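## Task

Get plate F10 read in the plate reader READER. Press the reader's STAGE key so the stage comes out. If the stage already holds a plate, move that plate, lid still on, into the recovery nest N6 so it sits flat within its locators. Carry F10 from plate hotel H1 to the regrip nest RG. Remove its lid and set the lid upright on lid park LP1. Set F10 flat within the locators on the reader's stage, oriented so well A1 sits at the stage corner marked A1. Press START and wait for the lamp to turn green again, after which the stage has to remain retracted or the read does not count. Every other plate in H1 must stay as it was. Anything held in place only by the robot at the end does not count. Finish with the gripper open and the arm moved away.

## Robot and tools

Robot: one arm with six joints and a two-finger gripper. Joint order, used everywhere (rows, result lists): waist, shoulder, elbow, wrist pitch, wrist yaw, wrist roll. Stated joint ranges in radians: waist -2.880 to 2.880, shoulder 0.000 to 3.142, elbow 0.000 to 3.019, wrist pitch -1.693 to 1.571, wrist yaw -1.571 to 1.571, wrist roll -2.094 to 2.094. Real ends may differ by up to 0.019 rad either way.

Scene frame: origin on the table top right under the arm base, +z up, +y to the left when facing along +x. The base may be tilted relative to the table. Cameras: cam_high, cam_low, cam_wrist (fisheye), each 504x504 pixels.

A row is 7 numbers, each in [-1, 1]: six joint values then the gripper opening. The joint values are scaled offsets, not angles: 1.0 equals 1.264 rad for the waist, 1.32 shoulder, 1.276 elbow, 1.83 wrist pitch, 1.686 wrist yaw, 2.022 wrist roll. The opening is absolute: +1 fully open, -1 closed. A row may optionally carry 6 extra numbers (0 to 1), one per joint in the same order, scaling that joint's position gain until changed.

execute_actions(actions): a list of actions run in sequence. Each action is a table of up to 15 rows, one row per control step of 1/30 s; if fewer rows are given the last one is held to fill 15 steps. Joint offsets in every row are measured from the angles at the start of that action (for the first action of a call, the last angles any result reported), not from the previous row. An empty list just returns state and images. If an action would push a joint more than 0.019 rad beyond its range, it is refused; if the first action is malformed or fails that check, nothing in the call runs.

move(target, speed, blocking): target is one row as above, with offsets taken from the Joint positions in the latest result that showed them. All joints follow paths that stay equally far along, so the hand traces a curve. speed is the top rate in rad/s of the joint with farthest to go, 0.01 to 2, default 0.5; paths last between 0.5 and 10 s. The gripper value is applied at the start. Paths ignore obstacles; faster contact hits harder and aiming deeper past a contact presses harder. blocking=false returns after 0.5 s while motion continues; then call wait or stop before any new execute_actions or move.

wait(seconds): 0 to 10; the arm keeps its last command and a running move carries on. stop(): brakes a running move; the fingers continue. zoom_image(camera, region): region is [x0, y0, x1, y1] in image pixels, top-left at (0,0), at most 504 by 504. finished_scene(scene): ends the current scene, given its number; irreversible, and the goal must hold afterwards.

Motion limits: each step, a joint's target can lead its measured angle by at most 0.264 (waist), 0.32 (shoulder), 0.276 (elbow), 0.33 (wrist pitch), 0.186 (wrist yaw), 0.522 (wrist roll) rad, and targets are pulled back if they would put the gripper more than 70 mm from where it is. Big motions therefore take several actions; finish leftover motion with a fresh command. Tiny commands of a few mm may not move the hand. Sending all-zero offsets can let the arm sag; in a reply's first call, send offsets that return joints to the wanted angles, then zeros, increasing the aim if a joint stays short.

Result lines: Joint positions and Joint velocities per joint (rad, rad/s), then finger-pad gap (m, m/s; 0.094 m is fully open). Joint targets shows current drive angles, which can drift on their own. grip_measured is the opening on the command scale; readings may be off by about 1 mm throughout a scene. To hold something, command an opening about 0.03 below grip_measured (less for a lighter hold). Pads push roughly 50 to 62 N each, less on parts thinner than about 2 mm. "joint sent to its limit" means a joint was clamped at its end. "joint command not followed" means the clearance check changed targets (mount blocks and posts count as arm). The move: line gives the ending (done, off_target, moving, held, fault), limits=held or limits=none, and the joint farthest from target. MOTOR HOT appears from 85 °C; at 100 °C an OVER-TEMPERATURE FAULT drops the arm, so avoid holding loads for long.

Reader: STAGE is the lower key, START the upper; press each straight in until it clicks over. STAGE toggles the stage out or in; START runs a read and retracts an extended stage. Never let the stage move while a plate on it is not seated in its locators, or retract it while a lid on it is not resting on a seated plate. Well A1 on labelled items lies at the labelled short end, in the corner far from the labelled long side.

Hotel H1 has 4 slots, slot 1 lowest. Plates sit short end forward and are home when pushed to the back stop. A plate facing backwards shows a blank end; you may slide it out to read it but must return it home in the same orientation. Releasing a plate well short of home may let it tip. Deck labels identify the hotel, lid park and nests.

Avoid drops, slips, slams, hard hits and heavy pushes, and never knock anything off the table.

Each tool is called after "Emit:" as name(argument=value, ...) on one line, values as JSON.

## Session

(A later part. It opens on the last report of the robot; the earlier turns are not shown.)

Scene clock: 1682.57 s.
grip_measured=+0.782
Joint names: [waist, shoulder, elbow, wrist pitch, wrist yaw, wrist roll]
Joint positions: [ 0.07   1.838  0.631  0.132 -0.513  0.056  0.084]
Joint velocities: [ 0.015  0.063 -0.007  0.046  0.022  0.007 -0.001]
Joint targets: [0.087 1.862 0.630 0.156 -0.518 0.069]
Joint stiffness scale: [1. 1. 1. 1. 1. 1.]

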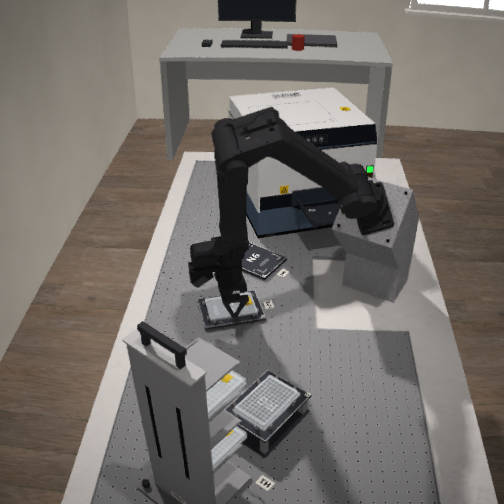

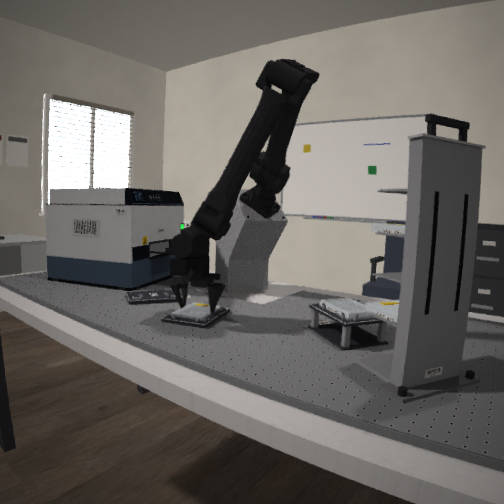

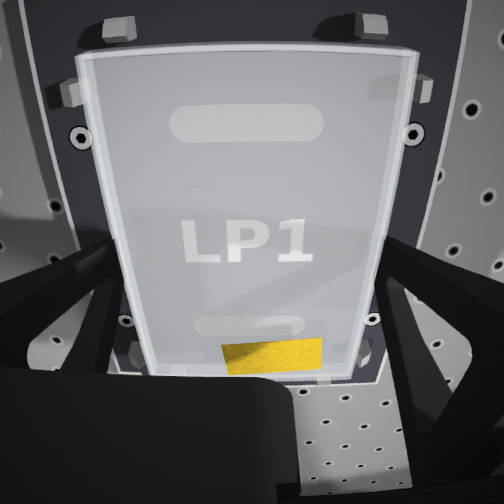

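Emit:
wait(seconds=0)

Emit:
zoom_image(camera="cam_wrist", region=[40, 0, 190, 150])

Emit:
zoom_image(camera="cam_wrist", region=[310, 0, 460, 150])

Emit:
zoom_image(camera="cam_wrist", region=[100, 280, 400, 400])

Scene clock: 1685.30 s.
grip_measured=+0.782
Joint names: [waist, shoulder, elbow, wrist pitch, wrist yaw, wrist roll]
Joint positions: [ 0.07   1.84   0.631  0.135 -0.513  0.059  0.084]
Joint velocities: [-0.024 -0.005 -0.017 -0.007  0.022  0.022 -0.001]
Joint targets: [0.087 1.862 0.630 0.156 -0.518 0.070]
Joint stiffness scale: [1. 1. 1. 1. 1. 1.]

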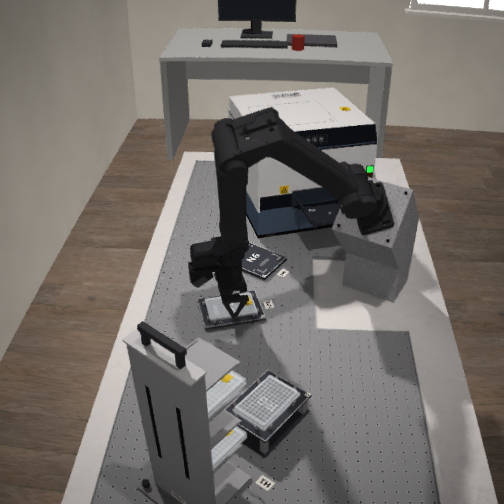

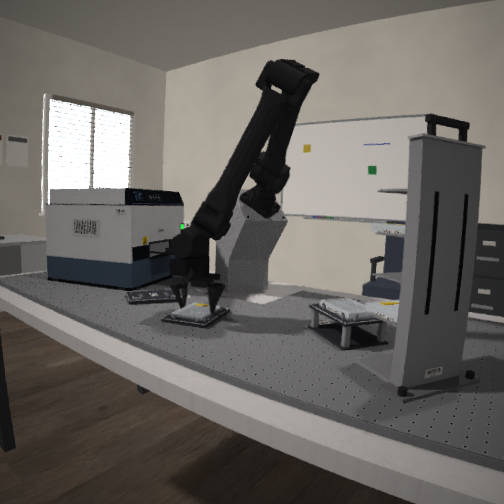

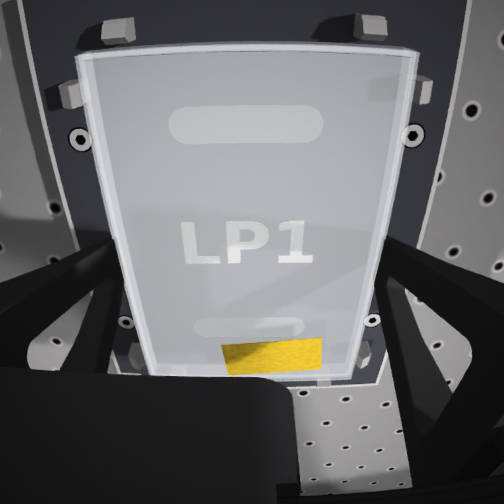

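Region (40, 0, 190, 150) of cam_wrist's 504x504 image, scaled by 3.360, with more detail than that image has.

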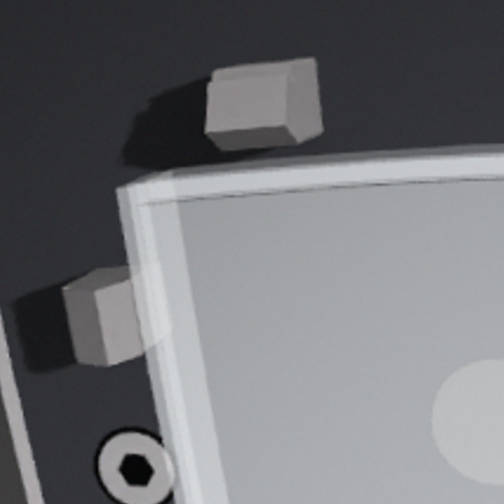

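Region (310, 0, 460, 150) of cam_wrist's 504x504 image, scaled by 3.360, with more detail than that image has.

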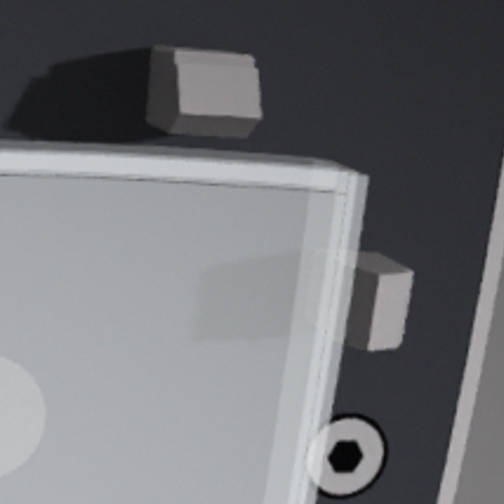

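Region (100, 280, 400, 400) of cam_wrist's 504x504 image, scaled by 1.680, with more detail than that image has; it fills the top 202 rows of this view, and the rest is white.

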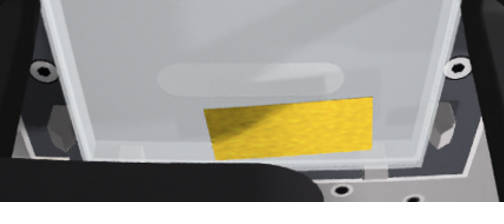

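Emit:
execute_actions(actions=[[[0.0079,0.0061,-0.0008,0.0044,-0.0012,0.0025,0.8],[0.004,-0.0038,-0.0008,-0.0033,0.0006,0,0.87],[0.004,-0.0106,-0.0008,-0.0093,0.0018,0,0.94],[0.004,-0.0189,-0.0008,-0.0126,0.0024,0,1],[0.0063,-0.0318,-0.0008,-0.0175,0.0036,0,1],[0.0095,-0.046,0.0008,-0.0262,0.0072,0,1],[0.0142,-0.0624,0.0024,-0.0388,0.0137,0,1],[0.0188,-0.0814,0.0039,-0.0546,0.0203,0,1],[0.0265,-0.1036,0.0049,-0.0724,0.025,0,1],[0.0389,-0.1271,0.0064,-0.091,0.0282,0,1],[0.0536,-0.1511,0.0085,-0.1084,0.0307,0,1],[0.0725,-0.1748,0.0106,-0.1249,0.033,0,1],[0.0933,-0.2008,0.0139,-0.1401,0.0359,0,1],[0.1175,-0.2256,0.0185,-0.1539,0.0398,0.002,1],[0.1429,-0.2495,0.0242,-0.1674,0.0454,0.004,1]],[[0.0982,-0.0751,0.0227,-0.0513,0.0148,0.0063,1],[0.1242,-0.0955,0.03,-0.0631,0.0239,0.0095,1],[0.1532,-0.1149,0.0386,-0.0747,0.0348,0.0143,1],[0.1854,-0.1323,0.0469,-0.0855,0.0475,0.0203,1],[0.2176,-0.148,0.0563,-0.0959,0.061,0.0267,1],[0.2498,-0.1609,0.0653,-0.1061,0.0751,0.0326,1],[0.282,-0.1723,0.0753,-0.1148,0.0894,0.0375,1],[0.3142,-0.1814,0.085,-0.1227,0.1036,0.0407,1],[0.3464,-0.1894,0.0957,-0.1302,0.1183,0.0418,1],[0.3782,-0.1947,0.1059,-0.1368,0.1332,0.0418,1],[0.4084,-0.199,0.1161,-0.143,0.1475,0.0418,1],[0.4365,-0.2017,0.1263,-0.1484,0.1622,0.0418,1],[0.4634,-0.203,0.1363,-0.153,0.1766,0.0418,1],[0.4881,-0.203,0.1456,-0.1577,0.1899,0.0418,1],[0.5112,-0.2015,0.1542,-0.1625,0.2024,0.0418,1]],[[0.0616,-0.0076,0.0327,-0.0245,0.0241,0.0045,1],[0.0793,-0.0038,0.0394,-0.0284,0.0345,0.0045,1],[0.0944,0,0.0451,-0.0315,0.0431,0.0045,1],[0.1068,0,0.0496,-0.0339,0.0505,0.0045,1],[0.1168,0,0.0531,-0.0361,0.0562,0.0045,1],[0.1245,0,0.0564,-0.0377,0.0606,0.0045,1],[0.1305,0,0.058,-0.0386,0.0638,0.0045,1],[0.1345,0,0.0597,-0.0391,0.0658,0.0045,1],[0.1372,0,0.0602,-0.0393,0.0666,0.0045,1],[0.1395,0,0.0603,-0.0393,0.0672,0.0045,1],[0.1415,0,0.0603,-0.0393,0.0673,0.0045,1],[0.1424,0,0.0603,-0.0393,0.0673,0.0045,1]]])

Scene clock: 1800.23 s.
grip_measured=+1.000
Joint names: [waist, shoulder, elbow, wrist pitch, wrist yaw, wrist roll]
Joint positions: [ 0.93   1.34   0.863 -0.417 -0.016  0.125  0.094]
Joint velocities: [-0.005  0.015  0.002 -0.002 -0.037  0.066  0.   ]
Joint targets: [0.937 1.340 0.882 -0.436 -0.011 0.134]
Joint stiffness scale: [1. 1. 1. 1. 1. 1.]

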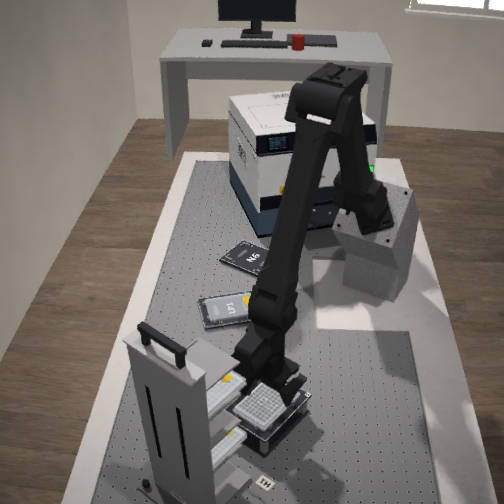

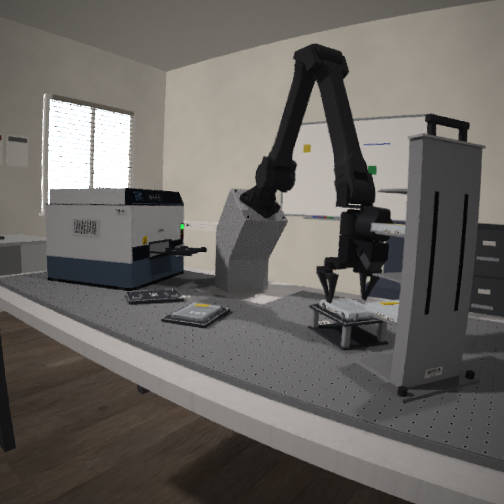

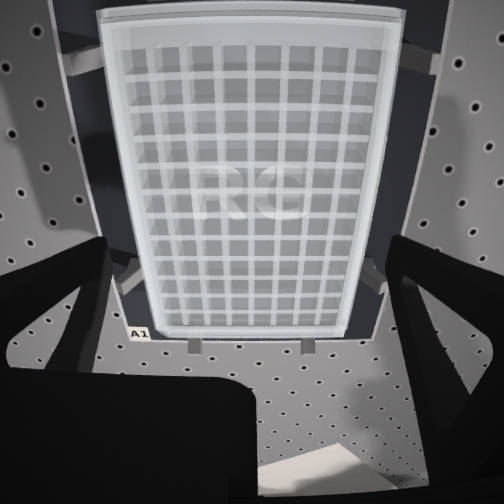

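Emit:
zoom_image(camera="cam_low", region=[150, 285, 250, 340])

Emit:
zoom_image(camera="cam_high", region=[185, 275, 285, 345])

Region (150, 285, 250, 340) of cam_low's 504x504 image, scaled by 5.040, with more detail than that image has; it fills the top 277 rows of this view, and the rest is white.

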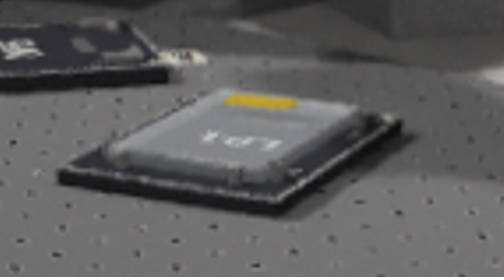

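Region (185, 275, 285, 345) of cam_high's 504x504 image, scaled by 5.040, with more detail than that image has; it fills the top 353 rows of this view, and the rest is white.

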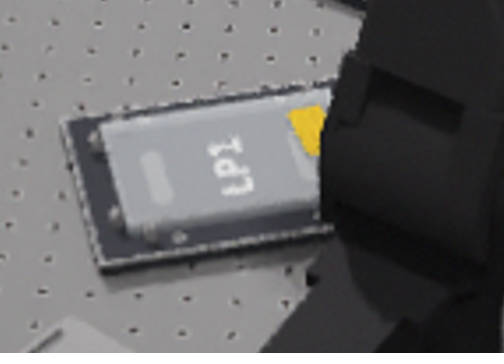

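Emit:
zoom_image(camera="cam_wrist", region=[100, 230, 400, 370])

Emit:
zoom_image(camera="cam_wrist", region=[50, 0, 200, 100])

Emit:
zoom_image(camera="cam_wrist", region=[310, 0, 460, 100])

Region (100, 230, 400, 370) of cam_wrist's 504x504 image, scaled by 1.680, with more detail than that image has; it fills the top 235 rows of this view, and the rest is white.

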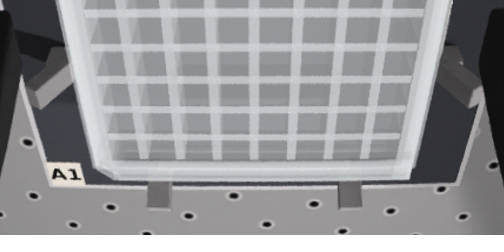

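Region (50, 0, 200, 100) of cam_wrist's 504x504 image, scaled by 3.360, with more detail than that image has.

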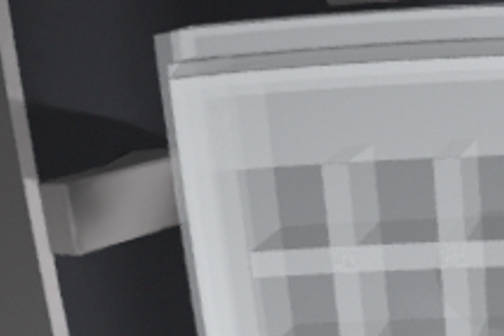

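Region (310, 0, 460, 100) of cam_wrist's 504x504 image, scaled by 3.360, with more detail than that image has.

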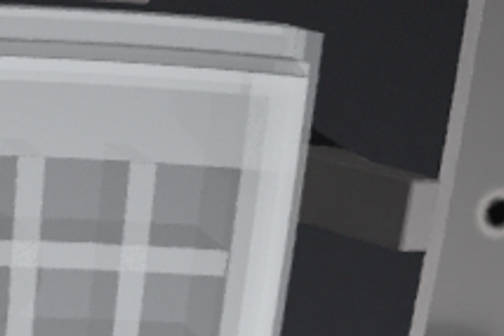

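Emit:
execute_actions(actions=[[[0.0024,0.0076,0.0155,0,0.0036,0.0064,1],[-0.0016,0.0136,0.0174,0.0109,0.0047,0.0079,1],[-0.0016,0.0166,0.0201,0.0143,0.0059,0.0091,1],[-0.0016,0.0207,0.023,0.019,0.0068,0.0096,1],[-0.0016,0.0267,0.0257,0.0249,0.0068,0.0096,1],[-0.0016,0.034,0.0276,0.031,0.0068,0.0096,1],[-0.0016,0.0412,0.0282,0.0364,0.0068,0.0096,0.96],[-0.0016,0.0473,0.0282,0.0404,0.0068,0.0096,0.93],[-0.0016,0.0514,0.0282,0.0423,0.0068,0.0096,0.91],[-0.0016,0.0528,0.0282,0.0425,0.0068,0.0096,0.9],[-0.0016,0.0528,0.0282,0.0425,0.0068,0.0096,0.86],[-0.0016,0.0528,0.0282,0.0425,0.0047,0.0096,0.83],[-0.0016,0.0528,0.0282,0.0425,0.0047,0.0075,0.805],[-0.0016,0.0528,0.0282,0.0425,0.0047,0.0054,0.78],[-0.0016,0.0528,0.0282,0.0425,0.0047,0.0054,0.76]]])

Scene clock: 1856.40 s.
grip_measured=+0.771
Joint names: [waist, shoulder, elbow, wrist pitch, wrist yaw, wrist roll]
Joint positions: [ 0.93   1.382  0.883 -0.359 -0.007  0.133  0.083]
Joint velocities: [-0.005  0.005 -0.002 -0.002  0.007 -0.022 -0.018]
Joint targets: [0.928 1.410 0.899 -0.340 -0.008 0.136]
Joint stiffness scale: [1. 1. 1. 1. 1. 1.]

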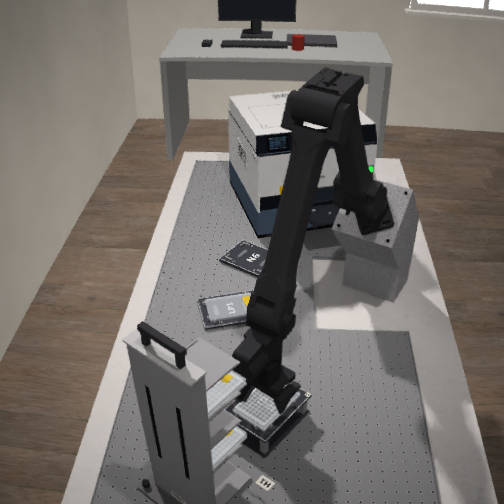

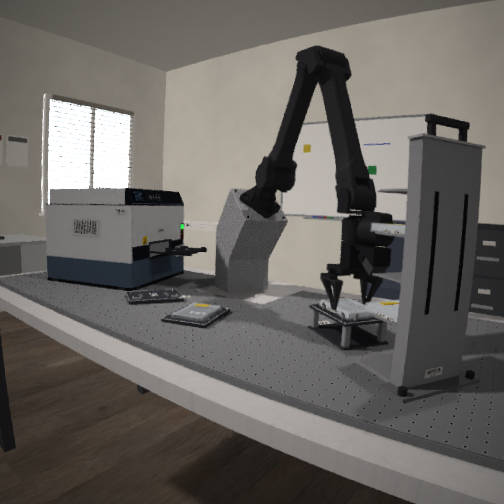

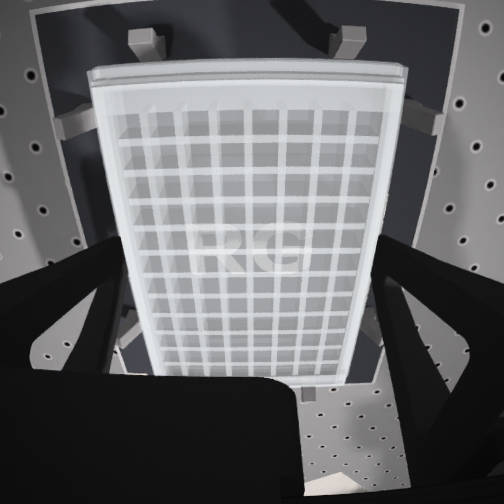

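Emit:
wait(seconds=0)

Emit:
zoom_image(camera="cam_wrist", region=[60, 30, 180, 130])

Emit:
zoom_image(camera="cam_wrist", region=[320, 30, 440, 130])

Emit:
zoom_image(camera="cam_low", region=[300, 260, 410, 340])

Scene clock: 1865.53 s.
grip_measured=+0.762
Joint names: [waist, shoulder, elbow, wrist pitch, wrist yaw, wrist roll]
Joint positions: [ 0.93   1.382  0.883 -0.359 -0.007  0.133  0.083]
Joint velocities: [ 0.005 -0.005 -0.012 -0.002 -0.007  0.007 -0.   ]
Joint targets: [0.928 1.410 0.899 -0.340 -0.008 0.136]
Joint stiffness scale: [1. 1. 1. 1. 1. 1.]

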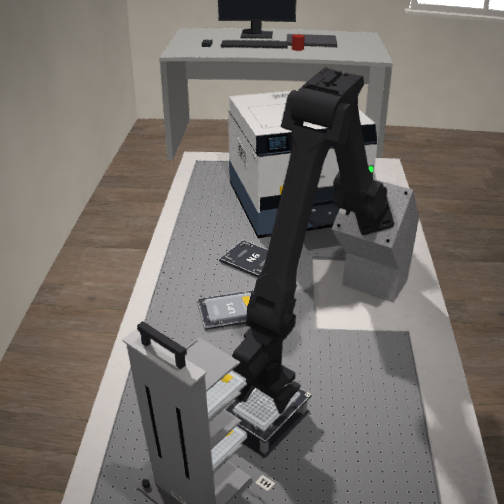

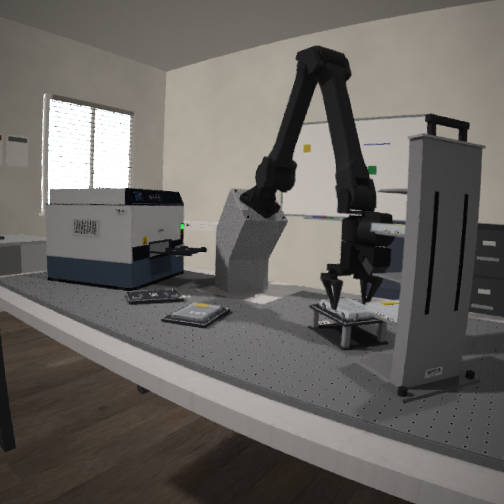

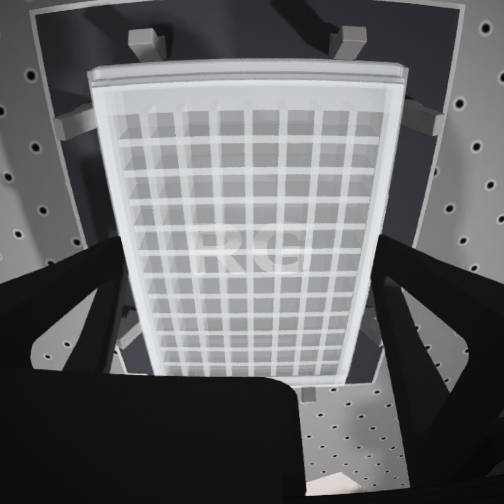

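Region (60, 30, 180, 130) of cam_wrist's 504x504 image, scaled by 4.200, with more detail than that image has.

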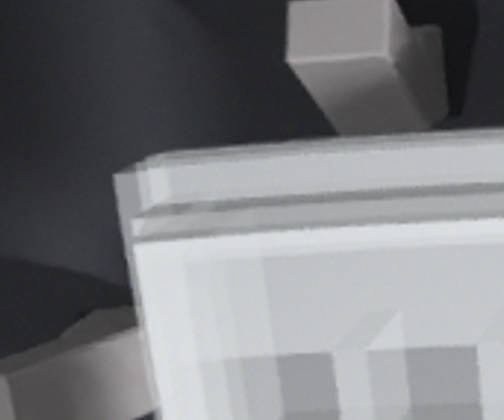

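Region (320, 30, 440, 130) of cam_wrist's 504x504 image, scaled by 4.200, with more detail than that image has.

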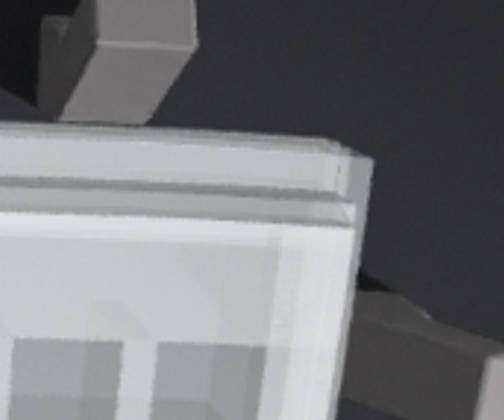

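Region (300, 260, 410, 340) of cam_low's 504x504 image, scaled by 4.582, with more detail than that image has; it fills the top 367 rows of this view, and the rest is white.

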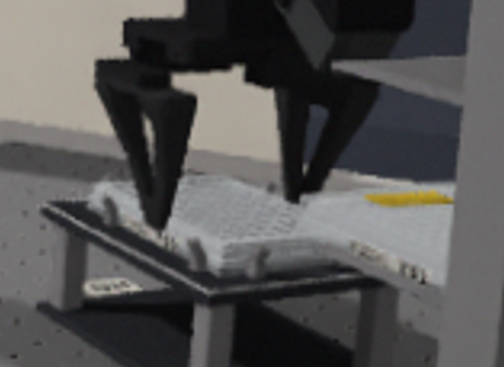

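Emit:
execute_actions(actions=[[[-0.0016,0.0182,0.009,0.005,0,0.001,0.83],[-0.0016,0.0182,0.0063,0,0,0,0.88],[-0.0016,0.0212,0.0063,0,0,0,0.88],[-0.0016,0.0235,0.0063,0,0,0,0.88],[-0.0016,0.0258,0.0063,0,0,0,0.88],[-0.0016,0.0273,0.0063,0,0,0,0.88],[-0.0016,0.0277,0.0063,0,0,0,0.88],[-0.0016,0.0277,0.0063,0,0,0,0.88],[-0.0016,0.0277,0.0063,0,0,0,0.87],[-0.0016,0.0277,0.0063,0,0,0,0.85],[-0.0016,0.0277,0.0063,0,0,0,0.825],[-0.0016,0.0277,0.0063,0,0,0,0.805],[-0.0016,0.0277,0.0063,0,0,0,0.785],[-0.0016,0.0277,0.0063,0,0,0,0.77],[-0.0016,0.022,0.0063,0,0,0,0.76]]])

Scene clock: 1894.53 s.
grip_measured=+0.775
Joint names: [waist, shoulder, elbow, wrist pitch, wrist yaw, wrist roll]
Joint positions: [ 0.93   1.387  0.883 -0.359 -0.007  0.133  0.083]
Joint velocities: [-0.005  0.005  0.022 -0.002 -0.022  0.051 -0.009]
Joint targets: [0.928 1.411 0.891 -0.359 -0.007 0.133]
Joint stiffness scale: [1. 1. 1. 1. 1. 1.]

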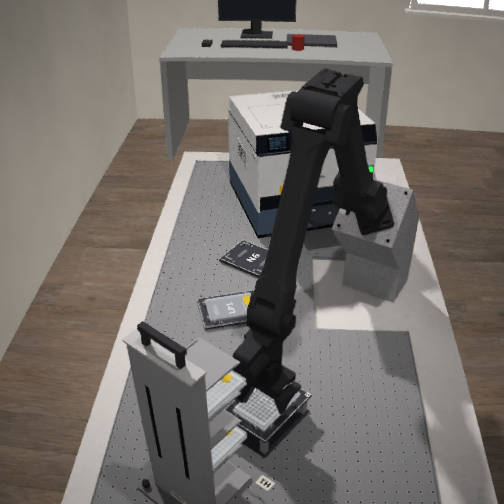

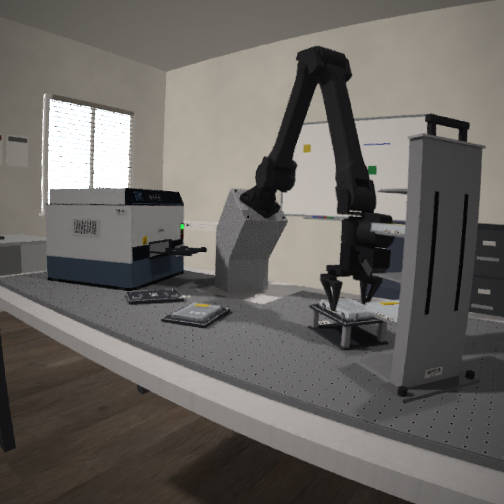

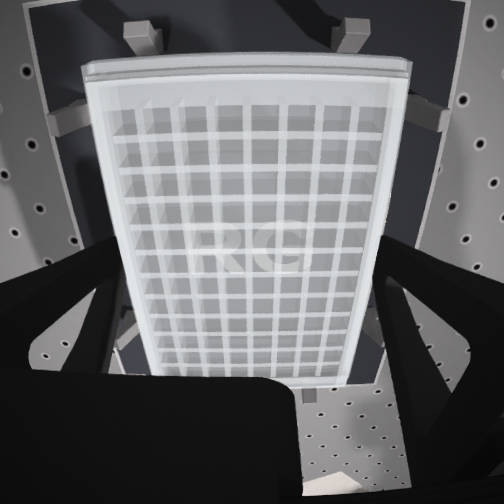

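Emit:
wait(seconds=0)

Emit:
zoom_image(camera="cam_low", region=[310, 285, 370, 330])

Emit:
zoom_image(camera="cam_wrist", region=[60, 30, 180, 130])

Emit:
zoom_image(camera="cam_wrist", region=[320, 30, 440, 130])

Scene clock: 1899.67 s.
grip_measured=+0.772
Joint names: [waist, shoulder, elbow, wrist pitch, wrist yaw, wrist roll]
Joint positions: [ 0.93   1.387  0.883 -0.359 -0.007  0.133  0.083]
Joint velocities: [-0.015 -0.005  0.002  0.007 -0.007 -0.051 -0.001]
Joint targets: [0.928 1.411 0.891 -0.359 -0.007 0.133]
Joint stiffness scale: [1. 1. 1. 1. 1. 1.]

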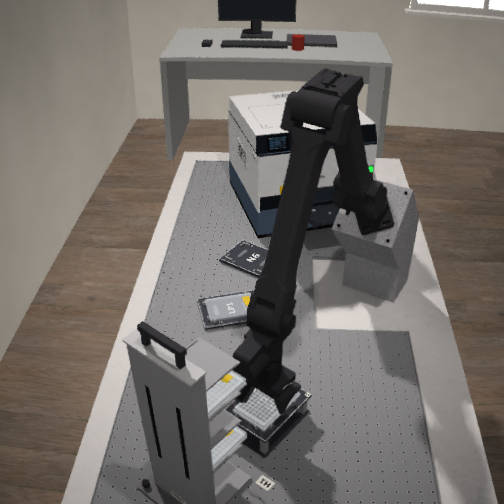

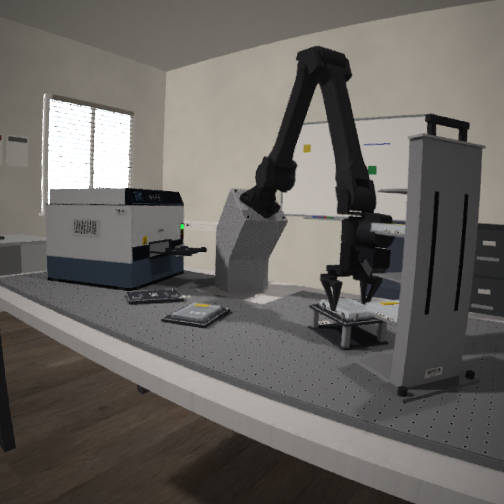

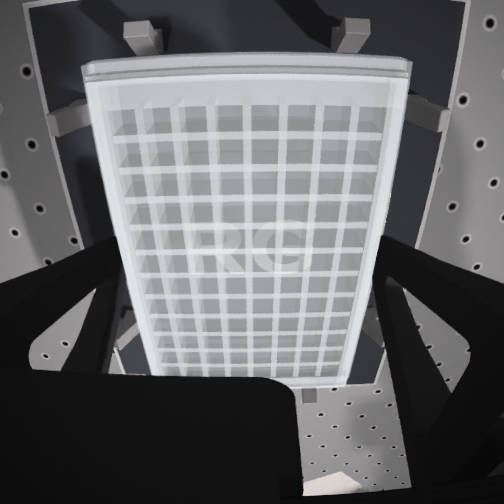

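Region (310, 285, 370, 330) of cam_low's 504x504 image, scaled by 8.400, with more detail than that image has; it fills the top 378 rows of this view, and the rest is white.

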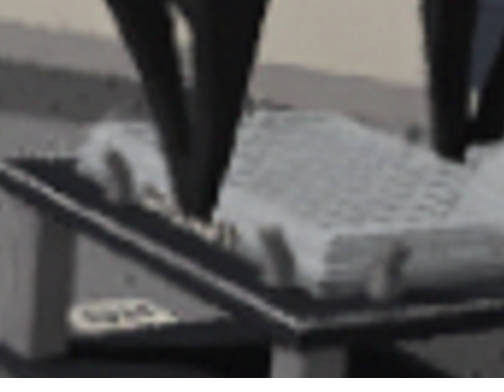

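Region (60, 30, 180, 130) of cam_wrist's 504x504 image, scaled by 4.200, with more detail than that image has.

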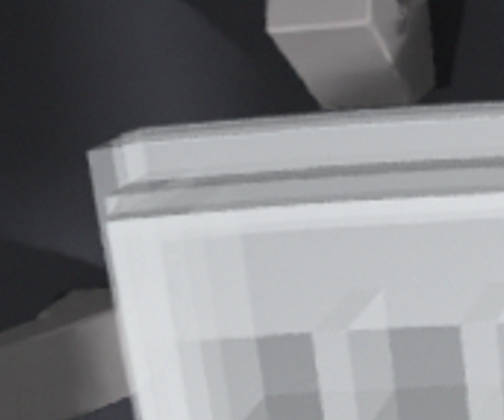

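Region (320, 30, 440, 130) of cam_wrist's 504x504 image, scaled by 4.200, with more detail than that image has.

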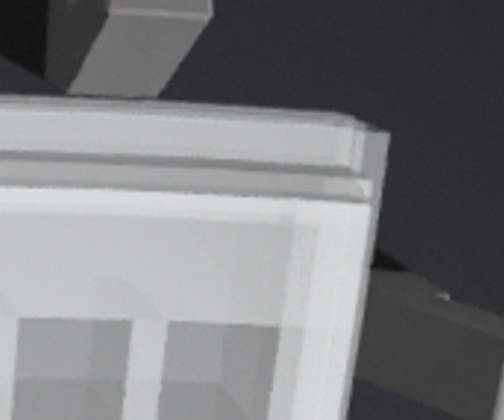

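Emit:
zoom_image(camera="cam_wrist", region=[70, 45, 120, 95])

Emit:
zoom_image(camera="cam_wrist", region=[375, 40, 425, 90])

Emit:
zoom_image(camera="cam_wrist", region=[340, 200, 420, 300])

Region (70, 45, 120, 95) of cam_wrist's 504x504 image, scaled by 10.080, with more detail than that image has.

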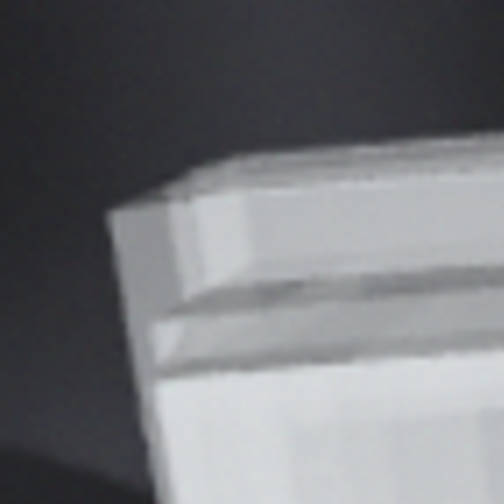

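Region (375, 40, 425, 90) of cam_wrist's 504x504 image, scaled by 10.080, with more detail than that image has.

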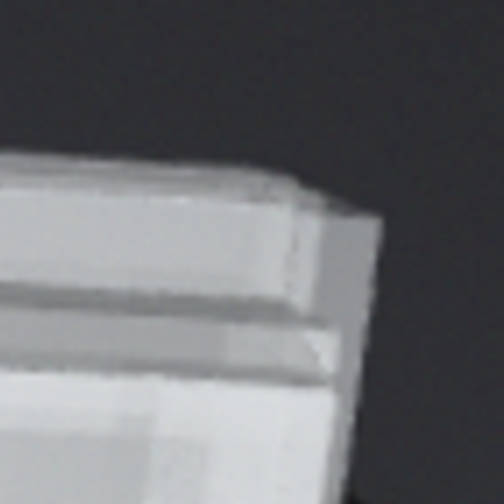

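Region (340, 200, 420, 300) of cam_wrist's 504x504 image, scaled by 5.040, with more detail than that image has; it fills the left 403 columns of this view, and the rest is white.

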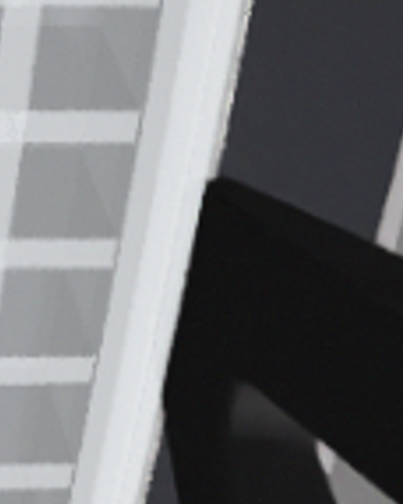

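Emit:
execute_actions(actions=[[[-0.0016,0.0197,0.0063,0,0,0,0.82],[-0.0016,0.0212,0.0063,0,0,0,0.86],[-0.0016,0.0242,0.0063,0,0,0,0.86],[-0.0016,0.0273,0.0063,0,0,0,0.86],[-0.0016,0.0295,0.0063,0,0,0,0.86],[-0.0016,0.0295,0.0063,0,0,0,0.86],[-0.0016,0.0295,0.0063,0,0,0,0.86],[-0.0016,0.0295,0.0063,0,0,0,0.86],[-0.0016,0.0295,0.0063,0,0,0,0.85],[-0.0016,0.0295,0.0063,0,0,0,0.835],[-0.0016,0.0295,0.0063,0,0,0,0.815],[-0.0016,0.0295,0.0063,0,0,0,0.8],[-0.0016,0.024,0.0063,0,0,0,0.785],[-0.0016,0.016,0.0063,0,0,0,0.77],[-0.0016,0.008,0.0063,0,0,0,0.76]]])

Scene clock: 1946.00 s.
grip_measured=+0.781
Joint names: [waist, shoulder, elbow, wrist pitch, wrist yaw, wrist roll]
Joint positions: [ 0.93   1.395  0.883 -0.359 -0.007  0.133  0.084]
Joint velocities: [-0.005  0.005 -0.032 -0.007 -0.007  0.022 -0.004]
Joint targets: [0.928 1.398 0.891 -0.359 -0.007 0.133]
Joint stiffness scale: [1. 1. 1. 1. 1. 1.]

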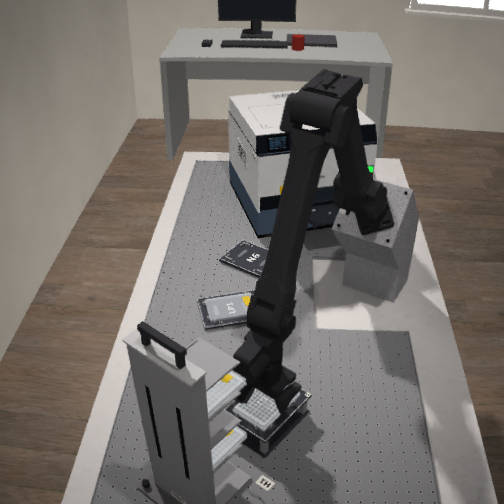

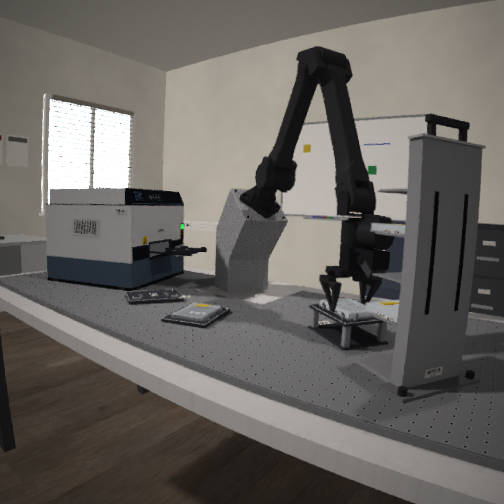

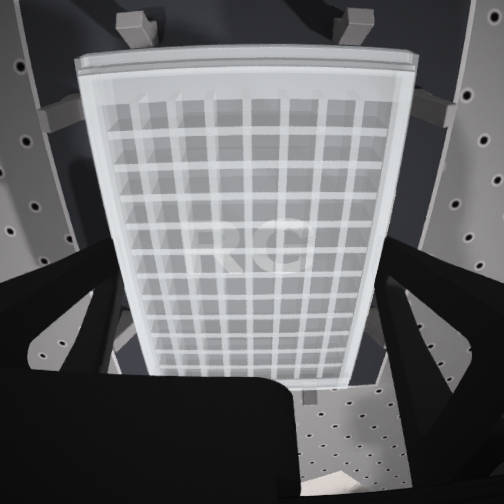

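Emit:
zoom_image(camera="cam_low", region=[130, 210, 230, 280])

Emit:
zoom_image(camera="cam_high", region=[270, 150, 390, 250])

Region (130, 210, 230, 280) of cam_low's 504x504 image, scaled by 5.040, with more detail than that image has; it fills the top 353 rows of this view, and the rest is white.

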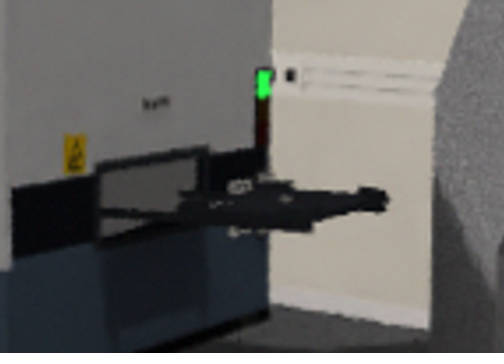

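Region (270, 150, 390, 250) of cam_high's 504x504 image, scaled by 4.200, with more detail than that image has.

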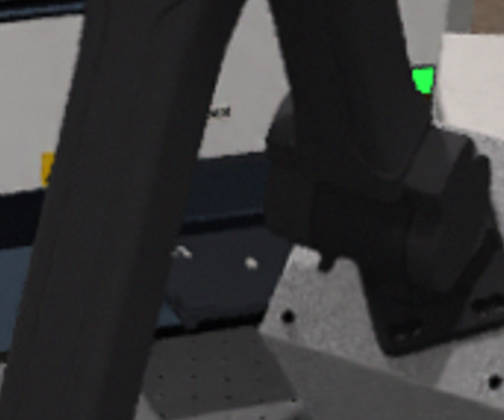

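Emit:
execute_actions(actions=[[[-0.0016,-0.0076,0.0063,-0.0066,0,0,0.75],[-0.0016,-0.0172,0.0063,-0.0116,0,0,0.75],[-0.0016,-0.025,0.0063,-0.0136,0,0,0.75],[-0.0016,-0.029,0.0063,-0.017,0,0,0.75],[-0.0016,-0.0339,0.0063,-0.0216,0,0,0.75],[-0.0016,-0.0402,0.0063,-0.0277,0,0,0.75],[-0.0047,-0.046,0.0024,-0.0344,0,0,0.75],[-0.0087,-0.0533,-0.0029,-0.0413,0,0,0.75],[-0.0133,-0.0602,-0.0078,-0.0459,-0.0018,0,0.75],[-0.0208,-0.0677,-0.012,-0.0486,-0.0031,0,0.75],[-0.0314,-0.0748,-0.017,-0.0497,-0.0046,0,0.75],[-0.0451,-0.082,-0.0223,-0.0497,-0.0077,0,0.75],[-0.0623,-0.0886,-0.0282,-0.0464,-0.013,0.0025,0.75],[-0.0828,-0.0942,-0.0358,-0.0426,-0.0203,0.0049,0.75],[-0.1071,-0.0998,-0.0442,-0.0388,-0.0298,0.0054,0.75]],[[-0.0929,-0.0311,-0.0264,0,-0.0221,0.0067,0.75],[-0.1228,-0.0351,-0.0346,0,-0.0359,0.0099,0.75],[-0.1543,-0.0384,-0.0437,0,-0.0515,0.0158,0.75],[-0.1867,-0.0409,-0.0527,0,-0.0679,0.0247,0.75],[-0.2195,-0.0427,-0.0617,0,-0.085,0.0367,0.75],[-0.2545,-0.0437,-0.0707,0,-0.1022,0.0517,0.75],[-0.2919,-0.0409,-0.0797,0,-0.1194,0.0693,0.75],[-0.3294,-0.0333,-0.0887,0,-0.1361,0.0886,0.75],[-0.3669,-0.025,-0.0977,0,-0.1527,0.1088,0.75],[-0.4043,-0.0167,-0.1067,0,-0.1693,0.1291,0.75],[-0.4418,-0.0091,-0.1155,0,-0.1855,0.1494,0.75],[-0.4792,-0.0022,-0.1238,0,-0.2011,0.1697,0.75],[-0.5166,0.0029,-0.1318,0,-0.2165,0.19,0.75],[-0.5541,0.008,-0.1383,0,-0.2315,0.2103,0.75],[-0.5915,0.0148,-0.1449,0,-0.2458,0.2306,0.75]],[[-0.1071,0.046,-0.0194,0,-0.0272,0.1088,0.75],[-0.1445,0.0572,-0.0241,0,-0.0403,0.1291,0.75],[-0.182,0.0703,-0.0276,0,-0.053,0.1494,0.75],[-0.2195,0.0854,-0.0302,0,-0.0649,0.1697,0.75],[-0.2569,0.1016,-0.032,0,-0.0759,0.19,0.75],[-0.2943,0.1199,-0.0335,0,-0.0862,0.2103,0.75],[-0.3318,0.1402,-0.0341,0,-0.0954,0.2306,0.75],[-0.3692,0.1617,-0.0337,0,-0.1034,0.2509,0.75],[-0.4066,0.1851,-0.0321,0,-0.1102,0.2712,0.75],[-0.4441,0.2095,-0.0306,0,-0.1158,0.2915,0.75],[-0.4816,0.2353,-0.0302,0,-0.1203,0.3118,0.75],[-0.519,0.2621,-0.0298,0,-0.1235,0.3321,0.75],[-0.5565,0.2901,-0.0294,0,-0.1256,0.3524,0.75],[-0.5939,0.3191,-0.029,0,-0.1265,0.3727,0.75],[-0.6313,0.3489,-0.0286,0,-0.1266,0.393,0.75]],[[-0.1071,0.1014,0.0031,0,-0.0012,0.1088,0.75],[-0.1445,0.1327,0.0035,0,0,0.1289,0.75],[-0.182,0.1641,0.0038,0,0,0.1483,0.75],[-0.2195,0.1957,0.0042,0,0,0.1663,0.75],[-0.2569,0.2275,0.0045,0.0044,0.0018,0.1824,0.75],[-0.2943,0.2593,0.0049,0.0093,0.0031,0.1962,0.75],[-0.3318,0.2915,0.0052,0.0115,0.0046,0.2074,0.75],[-0.3691,0.3233,0.0056,0.0131,0.0072,0.216,0.75],[-0.405,0.3539,0.0059,0.0158,0.0111,0.2221,0.75],[-0.4396,0.3831,0.0063,0.0197,0.0161,0.2258,0.75],[-0.4725,0.4108,0.0066,0.024,0.0224,0.2278,0.75],[-0.5036,0.4365,0.007,0.0284,0.0298,0.2286,0.75],[-0.5327,0.4604,0.0073,0.0328,0.0375,0.2286,0.75],[-0.5594,0.4814,0.0076,0.0372,0.0452,0.2286,0.75],[-0.583,0.5007,0.0078,0.0415,0.0529,0.2286,0.75]],[[-0.0623,0.0608,0.0086,0.0235,0.0157,0.0079,0.75],[-0.0802,0.0748,0.0086,0.0268,0.0224,0.0079,0.75],[-0.0951,0.0865,0.0086,0.0295,0.0285,0.0079,0.75],[-0.1072,0.0962,0.0086,0.0317,0.0335,0.0079,0.75],[-0.1169,0.1033,0.0086,0.0333,0.0374,0.0079,0.75],[-0.124,0.1088,0.0086,0.0344,0.0405,0.0079,0.75],[-0.1293,0.113,0.0086,0.035,0.0425,0.0079,0.75],[-0.1328,0.1158,0.0086,0.0355,0.0439,0.0079,0.75],[-0.1353,0.1173,0.0086,0.0355,0.0448,0.0079,0.75],[-0.1372,0.1183,0.0086,0.0355,0.0448,0.0079,0.75],[-0.1384,0.1183,0.0086,0.0355,0.0448,0.0079,0.75]]])

Scene clock: 2068.50 s.
grip_measured=+0.778
Joint names: [waist, shoulder, elbow, wrist pitch, wrist yaw, wrist roll]
Joint positions: [-1.35   2.394  0.658 -0.336 -0.496  1.474  0.084]
Joint velocities: [ 0.005 -0.005  0.007  0.002  0.066  0.007 -0.   ]
Joint targets: [-1.361 2.410 0.669 -0.316 -0.492 1.484]
Joint stiffness scale: [1. 1. 1. 1. 1. 1.]

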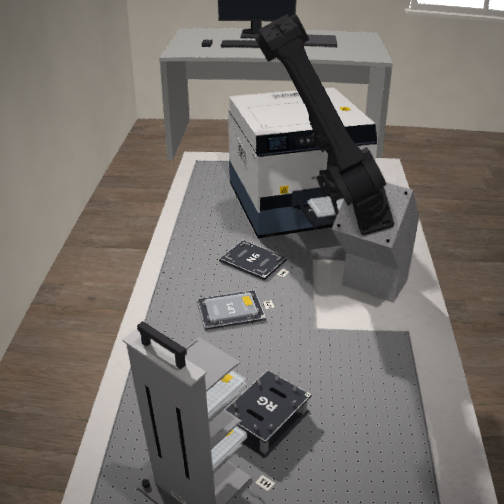

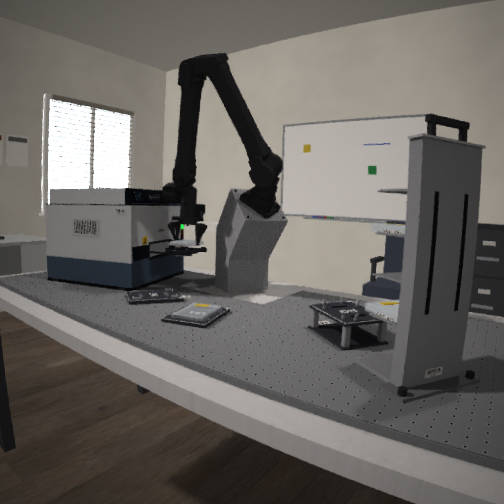

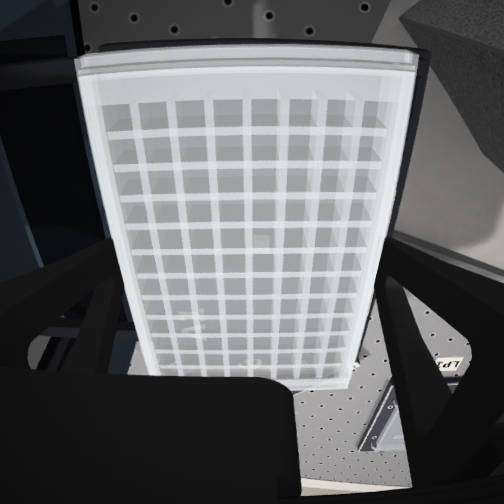

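Emit:
execute_actions(actions=[])

Scene clock: 2095.50 s.
grip_measured=+0.778
Joint names: [waist, shoulder, elbow, wrist pitch, wrist yaw, wrist roll]
Joint positions: [-1.35   2.394  0.658 -0.336 -0.496  1.474  0.084]
Joint velocities: [-0.024  0.005 -0.017  0.007  0.051  0.037  0.   ]
Joint targets: [-1.361 2.410 0.669 -0.316 -0.492 1.484]
Joint stiffness scale: [1. 1. 1. 1. 1. 1.]

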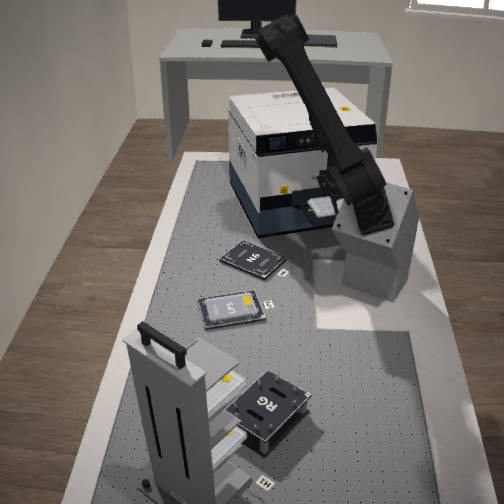

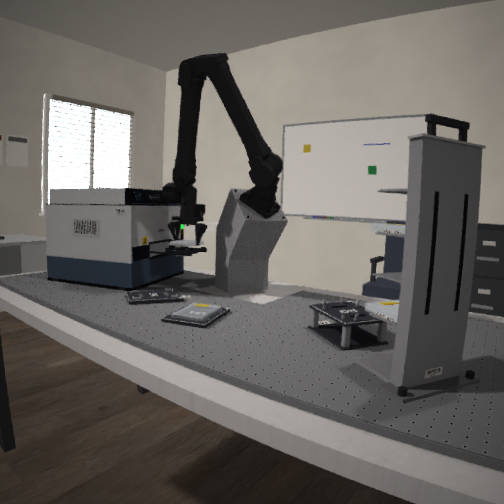

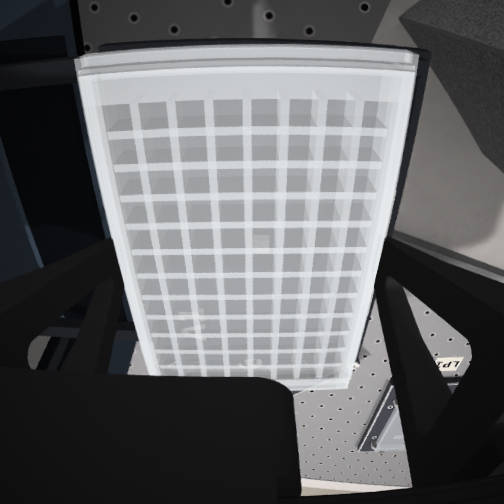

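Emit:
zoom_image(camera="cam_wrist", region=[340, 20, 460, 140])

Emit:
zoom_image(camera="cam_wrist", region=[40, 20, 160, 140])

Emit:
zoom_image(camera="cam_wrist", region=[120, 200, 400, 420])

Region (340, 20, 460, 140) of cam_wrist's 504x504 image, scaled by 4.200, with more detail than that image has.

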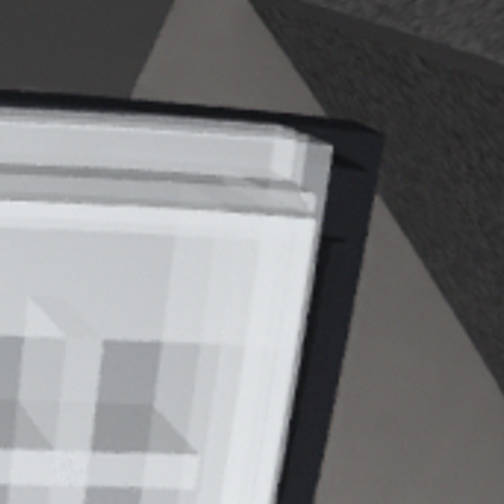

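Region (40, 20, 160, 140) of cam_wrist's 504x504 image, scaled by 4.200, with more detail than that image has.

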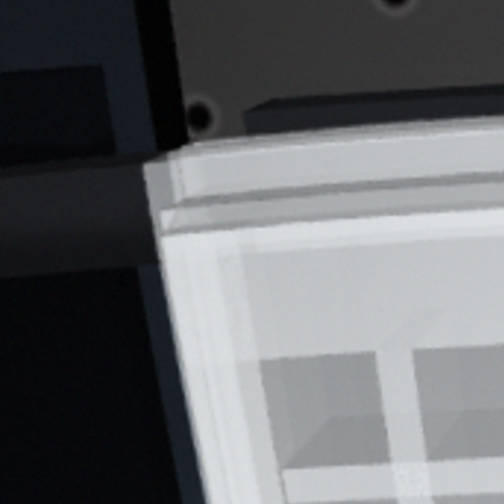

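Region (120, 200, 400, 420) of cam_wrist's 504x504 image, scaled by 1.800, with more detail than that image has; it fills the top 396 rows of this view, and the rest is white.

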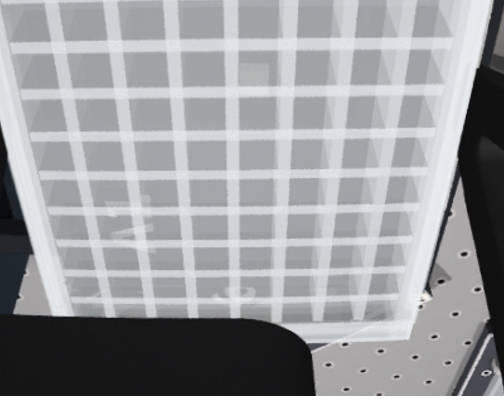

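Emit:
zoom_image(camera="cam_wrist", region=[310, 290, 410, 390])

Emit:
zoom_image(camera="cam_wrist", region=[110, 290, 210, 390])

Emit:
zoom_image(camera="cam_wrist", region=[350, 140, 450, 240])

Region (310, 290, 410, 390) of cam_wrist's 504x504 image, scaled by 5.040, with more detail than that image has.

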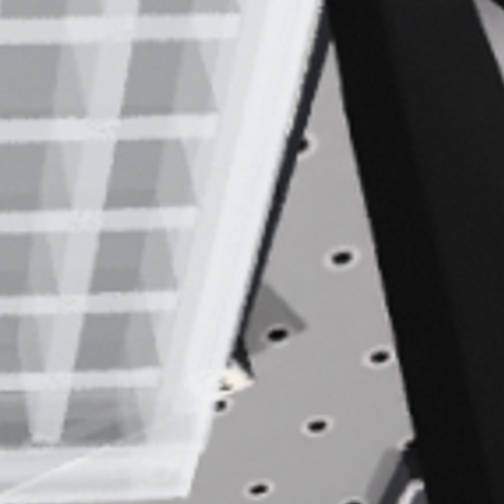

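Region (110, 290, 210, 390) of cam_wrist's 504x504 image, scaled by 5.040, with more detail than that image has.

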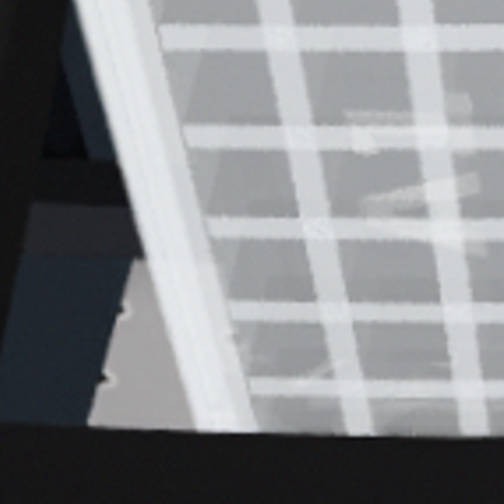

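Region (350, 140, 450, 240) of cam_wrist's 504x504 image, scaled by 5.040, with more detail than that image has.

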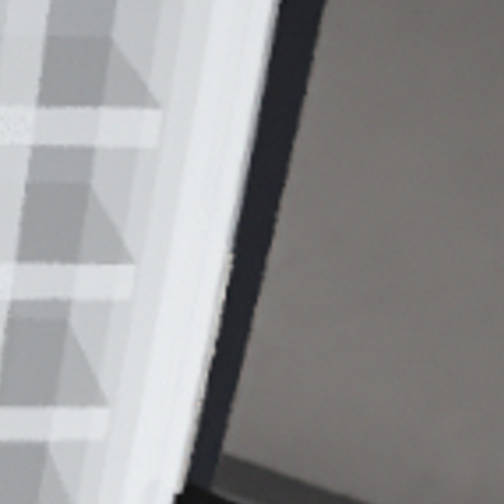

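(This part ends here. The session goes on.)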